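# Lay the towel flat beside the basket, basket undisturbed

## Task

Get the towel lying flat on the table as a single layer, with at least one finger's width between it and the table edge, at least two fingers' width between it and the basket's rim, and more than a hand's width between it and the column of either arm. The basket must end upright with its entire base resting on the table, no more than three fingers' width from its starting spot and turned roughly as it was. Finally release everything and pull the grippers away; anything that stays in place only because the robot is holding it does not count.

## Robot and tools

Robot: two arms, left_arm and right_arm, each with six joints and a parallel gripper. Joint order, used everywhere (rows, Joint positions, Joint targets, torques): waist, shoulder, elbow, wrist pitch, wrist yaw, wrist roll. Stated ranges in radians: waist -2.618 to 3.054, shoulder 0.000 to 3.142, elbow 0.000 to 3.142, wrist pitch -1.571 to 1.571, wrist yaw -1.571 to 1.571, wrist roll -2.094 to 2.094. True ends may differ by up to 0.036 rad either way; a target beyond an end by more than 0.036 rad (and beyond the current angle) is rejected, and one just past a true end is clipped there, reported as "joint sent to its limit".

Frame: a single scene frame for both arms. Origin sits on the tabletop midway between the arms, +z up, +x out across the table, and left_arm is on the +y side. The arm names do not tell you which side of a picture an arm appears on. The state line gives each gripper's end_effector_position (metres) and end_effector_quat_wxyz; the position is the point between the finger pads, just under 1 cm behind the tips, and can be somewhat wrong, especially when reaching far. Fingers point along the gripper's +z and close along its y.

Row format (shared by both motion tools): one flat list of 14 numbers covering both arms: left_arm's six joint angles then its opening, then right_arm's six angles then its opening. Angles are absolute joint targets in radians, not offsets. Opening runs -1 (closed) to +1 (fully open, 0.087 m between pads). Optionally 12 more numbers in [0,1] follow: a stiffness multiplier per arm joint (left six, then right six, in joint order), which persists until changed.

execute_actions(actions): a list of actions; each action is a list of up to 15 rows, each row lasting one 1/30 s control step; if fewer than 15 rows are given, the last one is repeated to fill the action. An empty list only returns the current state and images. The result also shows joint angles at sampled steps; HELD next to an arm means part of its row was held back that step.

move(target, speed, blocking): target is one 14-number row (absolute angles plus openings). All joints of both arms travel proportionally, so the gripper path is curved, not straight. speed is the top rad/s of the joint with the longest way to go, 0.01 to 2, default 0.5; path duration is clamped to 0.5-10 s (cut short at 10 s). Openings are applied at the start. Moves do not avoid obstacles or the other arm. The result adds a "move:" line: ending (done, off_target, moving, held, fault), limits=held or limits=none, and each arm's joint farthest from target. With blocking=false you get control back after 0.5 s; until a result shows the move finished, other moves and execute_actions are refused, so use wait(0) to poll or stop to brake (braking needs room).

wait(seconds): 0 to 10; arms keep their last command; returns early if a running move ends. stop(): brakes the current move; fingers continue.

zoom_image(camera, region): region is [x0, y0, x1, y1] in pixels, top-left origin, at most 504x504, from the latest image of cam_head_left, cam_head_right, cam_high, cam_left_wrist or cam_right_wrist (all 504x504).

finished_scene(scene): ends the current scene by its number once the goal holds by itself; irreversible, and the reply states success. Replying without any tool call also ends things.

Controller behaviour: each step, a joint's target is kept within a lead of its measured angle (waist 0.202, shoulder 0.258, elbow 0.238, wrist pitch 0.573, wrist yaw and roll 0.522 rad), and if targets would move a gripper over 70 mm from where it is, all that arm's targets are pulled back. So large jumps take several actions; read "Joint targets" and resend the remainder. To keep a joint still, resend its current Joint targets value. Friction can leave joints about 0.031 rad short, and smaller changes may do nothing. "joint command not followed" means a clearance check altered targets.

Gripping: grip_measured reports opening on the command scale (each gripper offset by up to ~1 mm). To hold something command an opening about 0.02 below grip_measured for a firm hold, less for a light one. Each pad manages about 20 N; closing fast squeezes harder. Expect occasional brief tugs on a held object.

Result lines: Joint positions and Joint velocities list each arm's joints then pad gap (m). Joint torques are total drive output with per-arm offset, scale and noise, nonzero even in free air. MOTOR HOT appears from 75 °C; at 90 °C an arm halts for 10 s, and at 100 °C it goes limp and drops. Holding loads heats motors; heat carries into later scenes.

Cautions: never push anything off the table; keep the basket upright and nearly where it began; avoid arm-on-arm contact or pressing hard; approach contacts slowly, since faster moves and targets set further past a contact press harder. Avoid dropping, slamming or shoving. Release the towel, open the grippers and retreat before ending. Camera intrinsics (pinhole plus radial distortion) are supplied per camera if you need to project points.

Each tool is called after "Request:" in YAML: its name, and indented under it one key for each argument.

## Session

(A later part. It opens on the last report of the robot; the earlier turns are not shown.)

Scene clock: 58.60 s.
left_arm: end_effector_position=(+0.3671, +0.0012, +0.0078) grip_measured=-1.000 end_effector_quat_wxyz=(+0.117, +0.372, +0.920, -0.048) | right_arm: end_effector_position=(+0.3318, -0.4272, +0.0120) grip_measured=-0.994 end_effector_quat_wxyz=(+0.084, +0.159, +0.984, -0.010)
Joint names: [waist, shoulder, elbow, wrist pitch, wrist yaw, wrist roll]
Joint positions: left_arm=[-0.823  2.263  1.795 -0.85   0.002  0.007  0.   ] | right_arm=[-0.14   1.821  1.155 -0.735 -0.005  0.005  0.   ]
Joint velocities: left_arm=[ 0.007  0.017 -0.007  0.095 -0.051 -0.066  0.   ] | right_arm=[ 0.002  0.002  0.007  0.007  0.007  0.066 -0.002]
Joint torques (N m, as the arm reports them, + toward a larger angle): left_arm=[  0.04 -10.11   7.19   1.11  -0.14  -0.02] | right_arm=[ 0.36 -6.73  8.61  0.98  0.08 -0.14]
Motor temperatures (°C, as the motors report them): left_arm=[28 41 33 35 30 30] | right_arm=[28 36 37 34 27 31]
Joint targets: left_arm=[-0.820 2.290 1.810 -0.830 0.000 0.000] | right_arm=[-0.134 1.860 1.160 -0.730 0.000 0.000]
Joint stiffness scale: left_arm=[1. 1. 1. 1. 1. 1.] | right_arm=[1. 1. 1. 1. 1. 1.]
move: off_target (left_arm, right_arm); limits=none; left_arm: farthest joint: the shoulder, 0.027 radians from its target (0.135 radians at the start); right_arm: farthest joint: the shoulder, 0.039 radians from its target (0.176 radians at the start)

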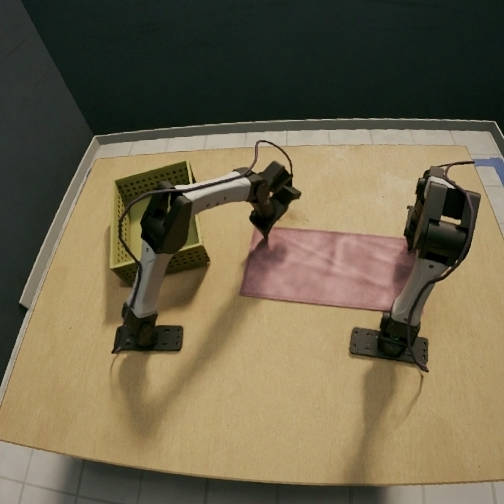

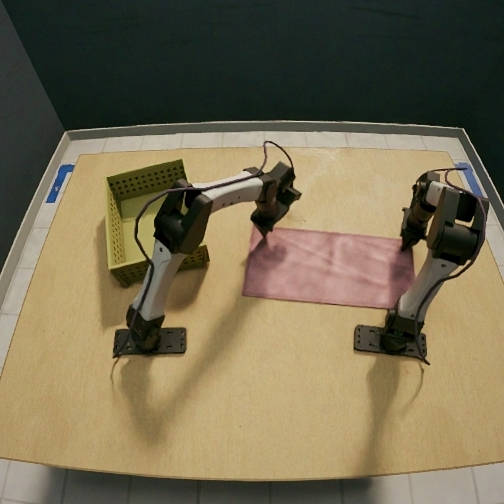

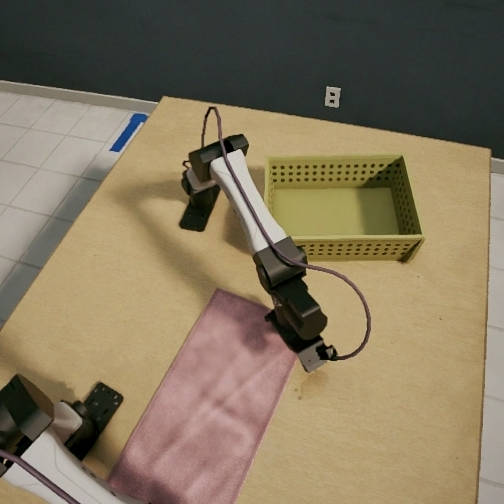

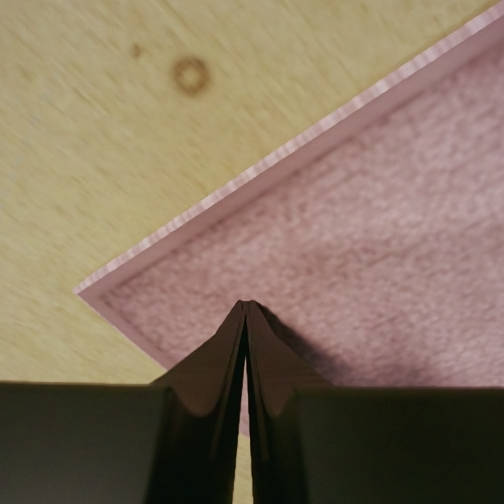

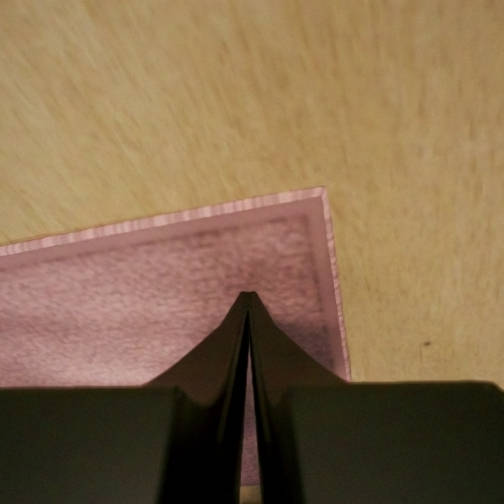

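Request:
execute_actions:
  actions:
    - [[-0.80,2.31,1.82,-0.81,0,0,-1,-0.125,1.90,1.21,-0.74,0,0,-1]]
    - [[-0.785,2.32,1.835,-0.785,0,0,-1,-0.11,1.965,1.30,-0.755,0,0,-1]]
    - [[-0.765,2.335,1.85,-0.76,0,0,-1,-0.095,2.025,1.39,-0.77,0,0,-1]]
    - [[-0.75,2.35,1.865,-0.73,0,0,-1,-0.083,2.085,1.48,-0.785,0,0,-1]]
    - [[-0.735,2.36,1.88,-0.705,0,0,-1,-0.072,2.14,1.565,-0.80,0,0,-1]]
    - [[-0.72,2.375,1.90,-0.675,0,0,-1,-0.06,2.19,1.65,-0.81,0,0,-1]]
    - [[-0.705,2.385,1.915,-0.65,0,0,-1,-0.05,2.24,1.73,-0.82,0,0,-1]]
    - [[-0.69,2.395,1.93,-0.62,0,0,-1,-0.04,2.29,1.81,-0.83,0,0,-1]]

Request:
move:
  target: [-0.7,2.15,1.93,-0.65,0,0,-1,-0.04,2.05,1.81,-0.83,0,0,-1]

Request:
move:
  target: [-0.8,0.7,1.0,-0.7,0,0,-1,-0.6,0.7,1.0,-0.8,0,0,-1]
  speed: 0.9

Scene clock: 63.67 s.
left_arm: end_effector_position=(+0.4640, -0.0045, +0.0075) grip_measured=-1.000 end_effector_quat_wxyz=(+0.226, +0.307, +0.921, -0.081) | right_arm: end_effector_position=(+0.4840, -0.4347, +0.0150) grip_measured=-0.994 end_effector_quat_wxyz=(+0.145, +0.114, +0.983, -0.015)
Joint names: [waist, shoulder, elbow, wrist pitch, wrist yaw, wrist roll]
Joint positions: left_arm=[-0.702  2.363  1.918 -0.642  0.012  0.     0.   ] | right_arm=[-0.052  2.252  1.802 -0.829 -0.002  0.003  0.   ]
Joint velocities: left_arm=[-0.012  0.007 -0.002  0.037 -0.037 -0.051  0.   ] | right_arm=[-0.012 -0.002 -0.007 -0.007 -0.051 -0.066  0.001]
Joint torques (N m, as the arm reports them, + toward a larger angle): left_arm=[  0.71 -10.65   7.22   1.48  -0.24   0.04] | right_arm=[  0.92 -11.56   9.36   1.18   0.05  -0.13]
Motor temperatures (°C, as the motors report them): left_arm=[28 41 34 35 30 30] | right_arm=[28 37 38 34 27 31]
Joint targets: left_arm=[-0.690 2.395 1.930 -0.620 0.000 0.000] | right_arm=[-0.040 2.290 1.810 -0.830 -0.000 0.000]
Joint stiffness scale: left_arm=[1. 1. 1. 1. 1. 1.] | right_arm=[1. 1. 1. 1. 1. 1.]
Step readings (joint positions; steps 1 to 15: 1st action; 16 to 30: 2nd action; 31 to 45: 3rd action; 46 to 60: 4th action; 61 to 75: 5th action; 76 to 90: 6th action; 91 to 105: 7th action; 106 to 120: 8th action):
0: left_arm=[-0.823 2.263 1.795 -0.850 0.002 0.007] | right_arm=[-0.140 1.821 1.155 -0.735 -0.005 0.005]
1: left_arm=[-0.822 2.265 1.797 -0.850 0.002 0.007] | right_arm=[-0.140 1.827 1.164 -0.743 -0.005 0.005]
2: left_arm=[-0.821 2.269 1.801 -0.850 0.003 0.006] | right_arm=[-0.140 1.840 1.179 -0.746 -0.005 0.005]
4: left_arm=[-0.817 2.271 1.807 -0.849 0.004 0.005] | right_arm=[-0.140 1.857 1.199 -0.753 -0.005 0.005]
8: left_arm=[-0.814 2.273 1.809 -0.848 0.008 0.002] | right_arm=[-0.140 1.859 1.203 -0.756 -0.005 0.005]
15: left_arm=[-0.814 2.273 1.809 -0.848 0.008 0.002] | right_arm=[-0.140 1.859 1.203 -0.756 -0.005 0.005]
16: left_arm=[-0.813 2.274 1.811 -0.847 0.008 0.002] | right_arm=[-0.138 1.870 1.220 -0.769 -0.005 0.005]
17: left_arm=[-0.811 2.277 1.816 -0.845 0.009 0.002] | right_arm=[-0.134 1.891 1.248 -0.773 -0.005 0.005]
19: left_arm=[-0.805 2.281 1.822 -0.838 0.009 0.002] | right_arm=[-0.126 1.920 1.286 -0.775 -0.005 0.004]
23: left_arm=[-0.798 2.283 1.824 -0.826 0.009 0.001] | right_arm=[-0.121 1.925 1.295 -0.773 -0.004 0.004]
30: left_arm=[-0.798 2.283 1.824 -0.826 0.009 0.001] | right_arm=[-0.121 1.925 1.295 -0.773 -0.004 0.004]
31: left_arm=[-0.796 2.285 1.826 -0.825 0.010 0.001] | right_arm=[-0.120 1.935 1.311 -0.785 -0.004 0.004]
32: left_arm=[-0.794 2.289 1.832 -0.822 0.010 0.001] | right_arm=[-0.117 1.955 1.338 -0.788 -0.004 0.004]
34: left_arm=[-0.787 2.293 1.838 -0.813 0.011 0.001] | right_arm=[-0.111 1.982 1.375 -0.786 -0.004 0.004]
38: left_arm=[-0.778 2.296 1.840 -0.799 0.012 0.000] | right_arm=[-0.106 1.986 1.384 -0.784 -0.004 0.004]
45: left_arm=[-0.778 2.296 1.840 -0.798 0.012 0.000] | right_arm=[-0.106 1.986 1.384 -0.784 -0.004 0.004]
46: left_arm=[-0.777 2.298 1.843 -0.797 0.012 0.000] | right_arm=[-0.105 1.996 1.401 -0.796 -0.003 0.004]
47: left_arm=[-0.775 2.302 1.848 -0.794 0.012 0.000] | right_arm=[-0.103 2.016 1.428 -0.800 -0.003 0.004]
49: left_arm=[-0.770 2.306 1.854 -0.784 0.012 0.000] | right_arm=[-0.098 2.042 1.465 -0.798 -0.003 0.004]
53: left_arm=[-0.764 2.309 1.856 -0.770 0.012 0.000] | right_arm=[-0.095 2.046 1.473 -0.796 -0.003 0.003]
60: left_arm=[-0.764 2.309 1.856 -0.768 0.012 0.000] | right_arm=[-0.095 2.046 1.473 -0.796 -0.003 0.003]
61: left_arm=[-0.762 2.310 1.858 -0.768 0.012 0.000] | right_arm=[-0.094 2.055 1.490 -0.807 -0.003 0.003]
62: left_arm=[-0.761 2.313 1.863 -0.764 0.012 0.000] | right_arm=[-0.092 2.073 1.516 -0.811 -0.003 0.003]
64: left_arm=[-0.755 2.318 1.869 -0.754 0.012 0.000] | right_arm=[-0.087 2.097 1.551 -0.808 -0.003 0.003]
68: left_arm=[-0.748 2.321 1.870 -0.739 0.012 0.000] | right_arm=[-0.083 2.101 1.558 -0.807 -0.002 0.003]
75: left_arm=[-0.748 2.321 1.870 -0.738 0.012 0.000] | right_arm=[-0.083 2.101 1.558 -0.807 -0.002 0.003]
76: left_arm=[-0.747 2.323 1.874 -0.737 0.012 0.000] | right_arm=[-0.083 2.110 1.575 -0.818 -0.002 0.003]
77: left_arm=[-0.745 2.327 1.880 -0.732 0.012 0.000] | right_arm=[-0.081 2.126 1.601 -0.821 -0.002 0.003]
79: left_arm=[-0.740 2.334 1.888 -0.721 0.012 0.000] | right_arm=[-0.076 2.150 1.634 -0.815 -0.002 0.003]
83: left_arm=[-0.732 2.337 1.890 -0.706 0.012 0.000] | right_arm=[-0.072 2.152 1.642 -0.814 -0.002 0.003]
90: left_arm=[-0.732 2.337 1.890 -0.705 0.012 0.000] | right_arm=[-0.072 2.152 1.642 -0.814 -0.002 0.003]
91: left_arm=[-0.731 2.338 1.893 -0.704 0.012 0.000] | right_arm=[-0.071 2.161 1.658 -0.825 -0.002 0.003]
92: left_arm=[-0.730 2.342 1.897 -0.700 0.012 0.000] | right_arm=[-0.070 2.178 1.684 -0.826 -0.002 0.003]
94: left_arm=[-0.724 2.347 1.902 -0.690 0.012 0.000] | right_arm=[-0.066 2.200 1.715 -0.821 -0.002 0.003]
98: left_arm=[-0.718 2.349 1.904 -0.676 0.012 0.000] | right_arm=[-0.062 2.202 1.722 -0.821 -0.002 0.003]
105: left_arm=[-0.717 2.350 1.904 -0.675 0.012 0.000] | right_arm=[-0.062 2.202 1.722 -0.821 -0.002 0.003]
106: left_arm=[-0.717 2.351 1.906 -0.674 0.012 0.000] | right_arm=[-0.061 2.211 1.738 -0.831 -0.002 0.003]
107: left_arm=[-0.715 2.354 1.911 -0.669 0.012 0.000] | right_arm=[-0.060 2.227 1.764 -0.833 -0.002 0.003]
109: left_arm=[-0.709 2.359 1.916 -0.658 0.012 0.000] | right_arm=[-0.056 2.249 1.795 -0.829 -0.002 0.003]
113: left_arm=[-0.702 2.363 1.918 -0.644 0.012 0.000] | right_arm=[-0.052 2.251 1.802 -0.829 -0.002 0.003]
120: Joint positions above

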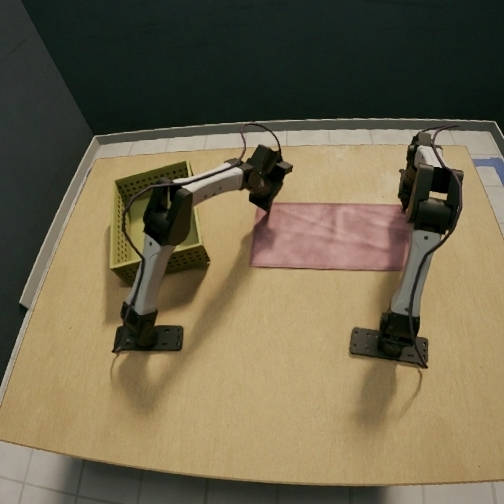

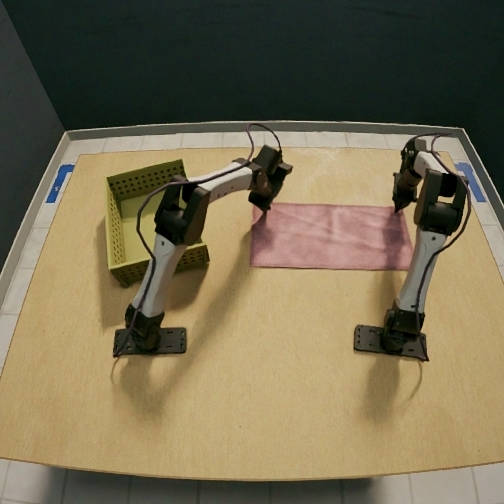

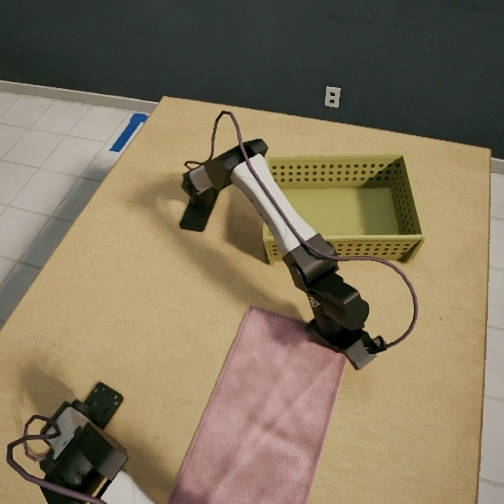

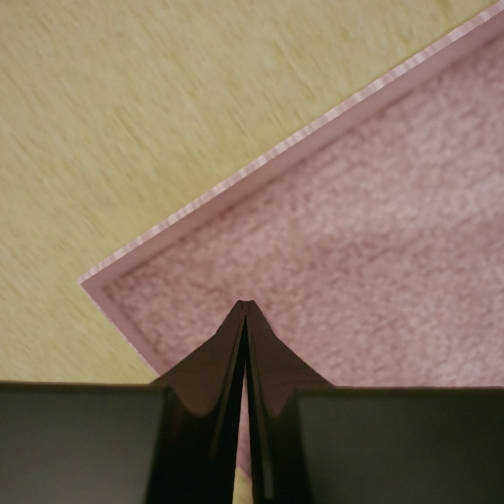

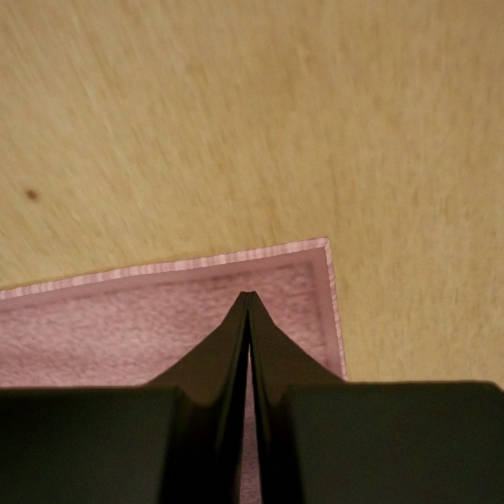

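Scene clock: 64.60 s.
left_arm: end_effector_position=(+0.4708, -0.0091, +0.1156) grip_measured=-1.000 end_effector_quat_wxyz=(+0.316, +0.298, +0.894, -0.110) | right_arm: end_effector_position=(+0.4961, -0.4375, +0.1111) grip_measured=-0.994 end_effector_quat_wxyz=(+0.251, +0.111, +0.961, -0.027)
Joint names: [waist, shoulder, elbow, wrist pitch, wrist yaw, wrist roll]
Joint positions: left_arm=[-0.702  2.152  1.918 -0.654  0.01   0.     0.   ] | right_arm=[-0.052  2.041  1.802 -0.822 -0.002  0.003  0.   ]
Joint velocities: left_arm=[-0.007  0.017 -0.002  0.007 -0.022  0.051  0.   ] | right_arm=[-0.017 -0.007 -0.012 -0.037 -0.037 -0.022  0.   ]
Joint torques (N m, as the arm reports them, + toward a larger angle): left_arm=[ -0.1  -12.08   7.35   1.52  -0.2    0.03] | right_arm=[  0.84 -12.43   9.89   1.51   0.05  -0.13]
Motor temperatures (°C, as the motors report them): left_arm=[28 41 34 35 30 30] | right_arm=[28 37 38 34 27 31]
Joint targets: left_arm=[-0.700 2.150 1.930 -0.650 0.000 -0.000] | right_arm=[-0.040 2.050 1.810 -0.830 0.000 -0.000]
Joint stiffness scale: left_arm=[1. 1. 1. 1. 1. 1.] | right_arm=[1. 1. 1. 1. 1. 1.]
move: done; limits=none; left_arm: farthest joint: the elbow, 0.012 radians from its target (0.012 radians at the start); right_arm: farthest joint: the waist, 0.012 radians from its target (0.012 radians at the start)

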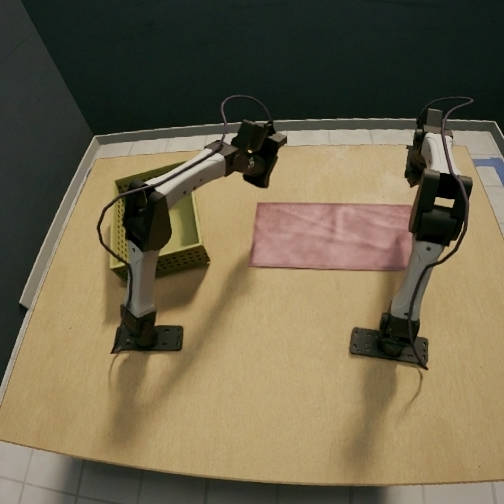

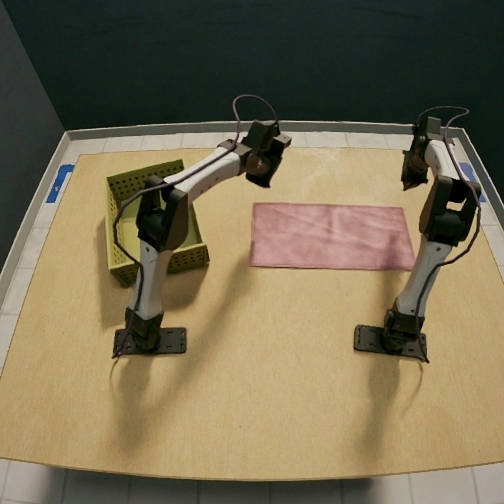

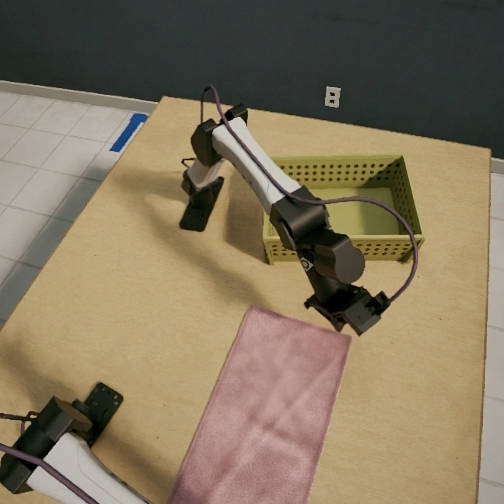

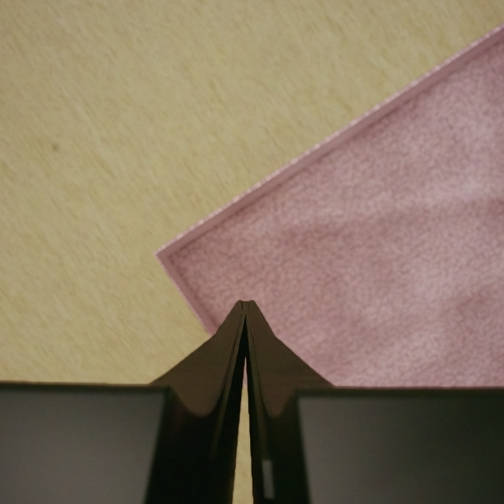

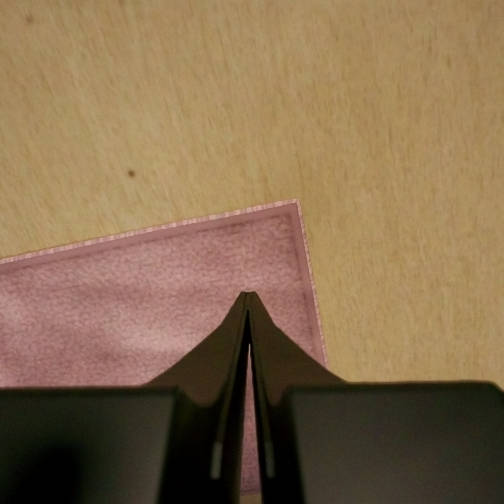

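Scene clock: 66.77 s.
left_arm: end_effector_position=(+0.2225, +0.1486, +0.2807) grip_measured=-1.000 end_effector_quat_wxyz=(+0.515, +0.299, +0.778, -0.200) | right_arm: end_effector_position=(+0.2027, -0.4938, +0.2659) grip_measured=-0.994 end_effector_quat_wxyz=(+0.482, +0.319, +0.793, -0.192)
Joint names: [waist, shoulder, elbow, wrist pitch, wrist yaw, wrist roll]
Joint positions: left_arm=[-0.79   0.712  1.013 -0.7    0.009  0.     0.   ] | right_arm=[-0.588  0.713  1.023 -0.791 -0.002  0.003  0.   ]
Joint velocities: left_arm=[-0.007 -0.017 -0.002  0.051  0.007  0.037  0.   ] | right_arm=[ 0.027 -0.002 -0.012  0.066 -0.037 -0.007  0.   ]
Joint torques (N m, as the arm reports them, + toward a larger angle): left_arm=[-1.11 -0.79  5.08  1.85 -0.21  0.05] | right_arm=[-1.1  -0.6   6.62  2.33  0.05 -0.13]
Motor temperatures (°C, as the motors report them): left_arm=[28 41 34 36 30 30] | right_arm=[28 37 38 34 27 31]
Joint targets: left_arm=[-0.800 0.700 1.000 -0.700 -0.000 -0.000] | right_arm=[-0.600 0.700 1.000 -0.800 0.000 0.000]
Joint stiffness scale: left_arm=[1. 1. 1. 1. 1. 1.] | right_arm=[1. 1. 1. 1. 1. 1.]
move: off_target (right_arm); limits=none; left_arm: farthest joint: the elbow, 0.013 radians from its target (0.918 radians at the start); right_arm: farthest joint: the elbow, 0.023 radians from its target (0.802 radians at the start)

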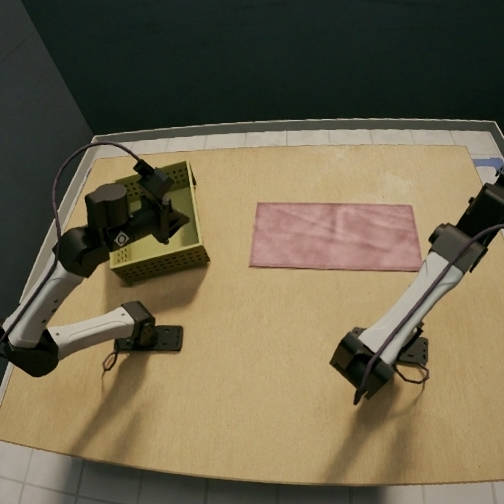

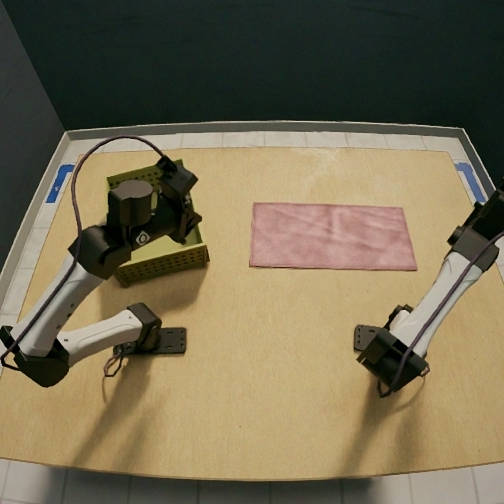

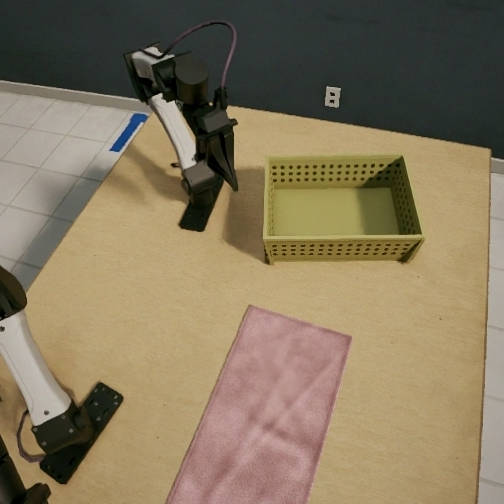

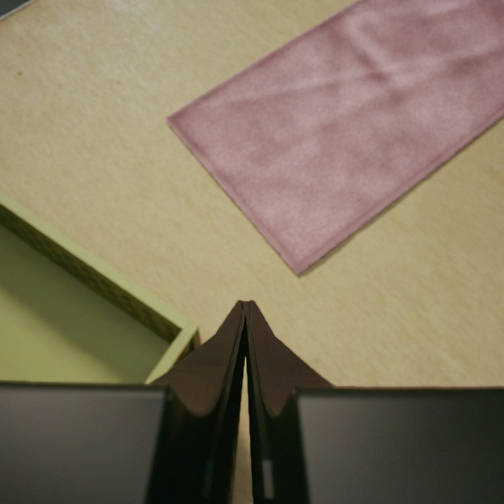

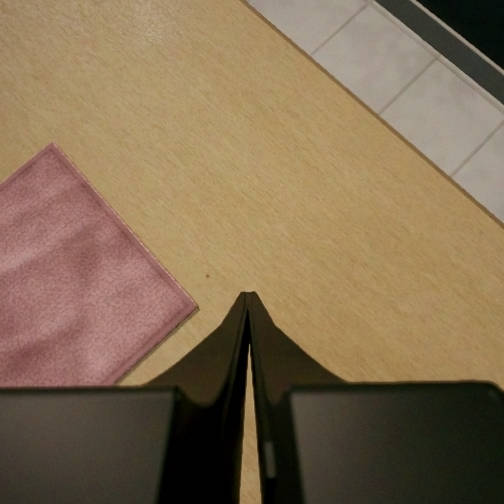

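Request:
finished_scene:
  scene: 2

The scene is finished: the task was done.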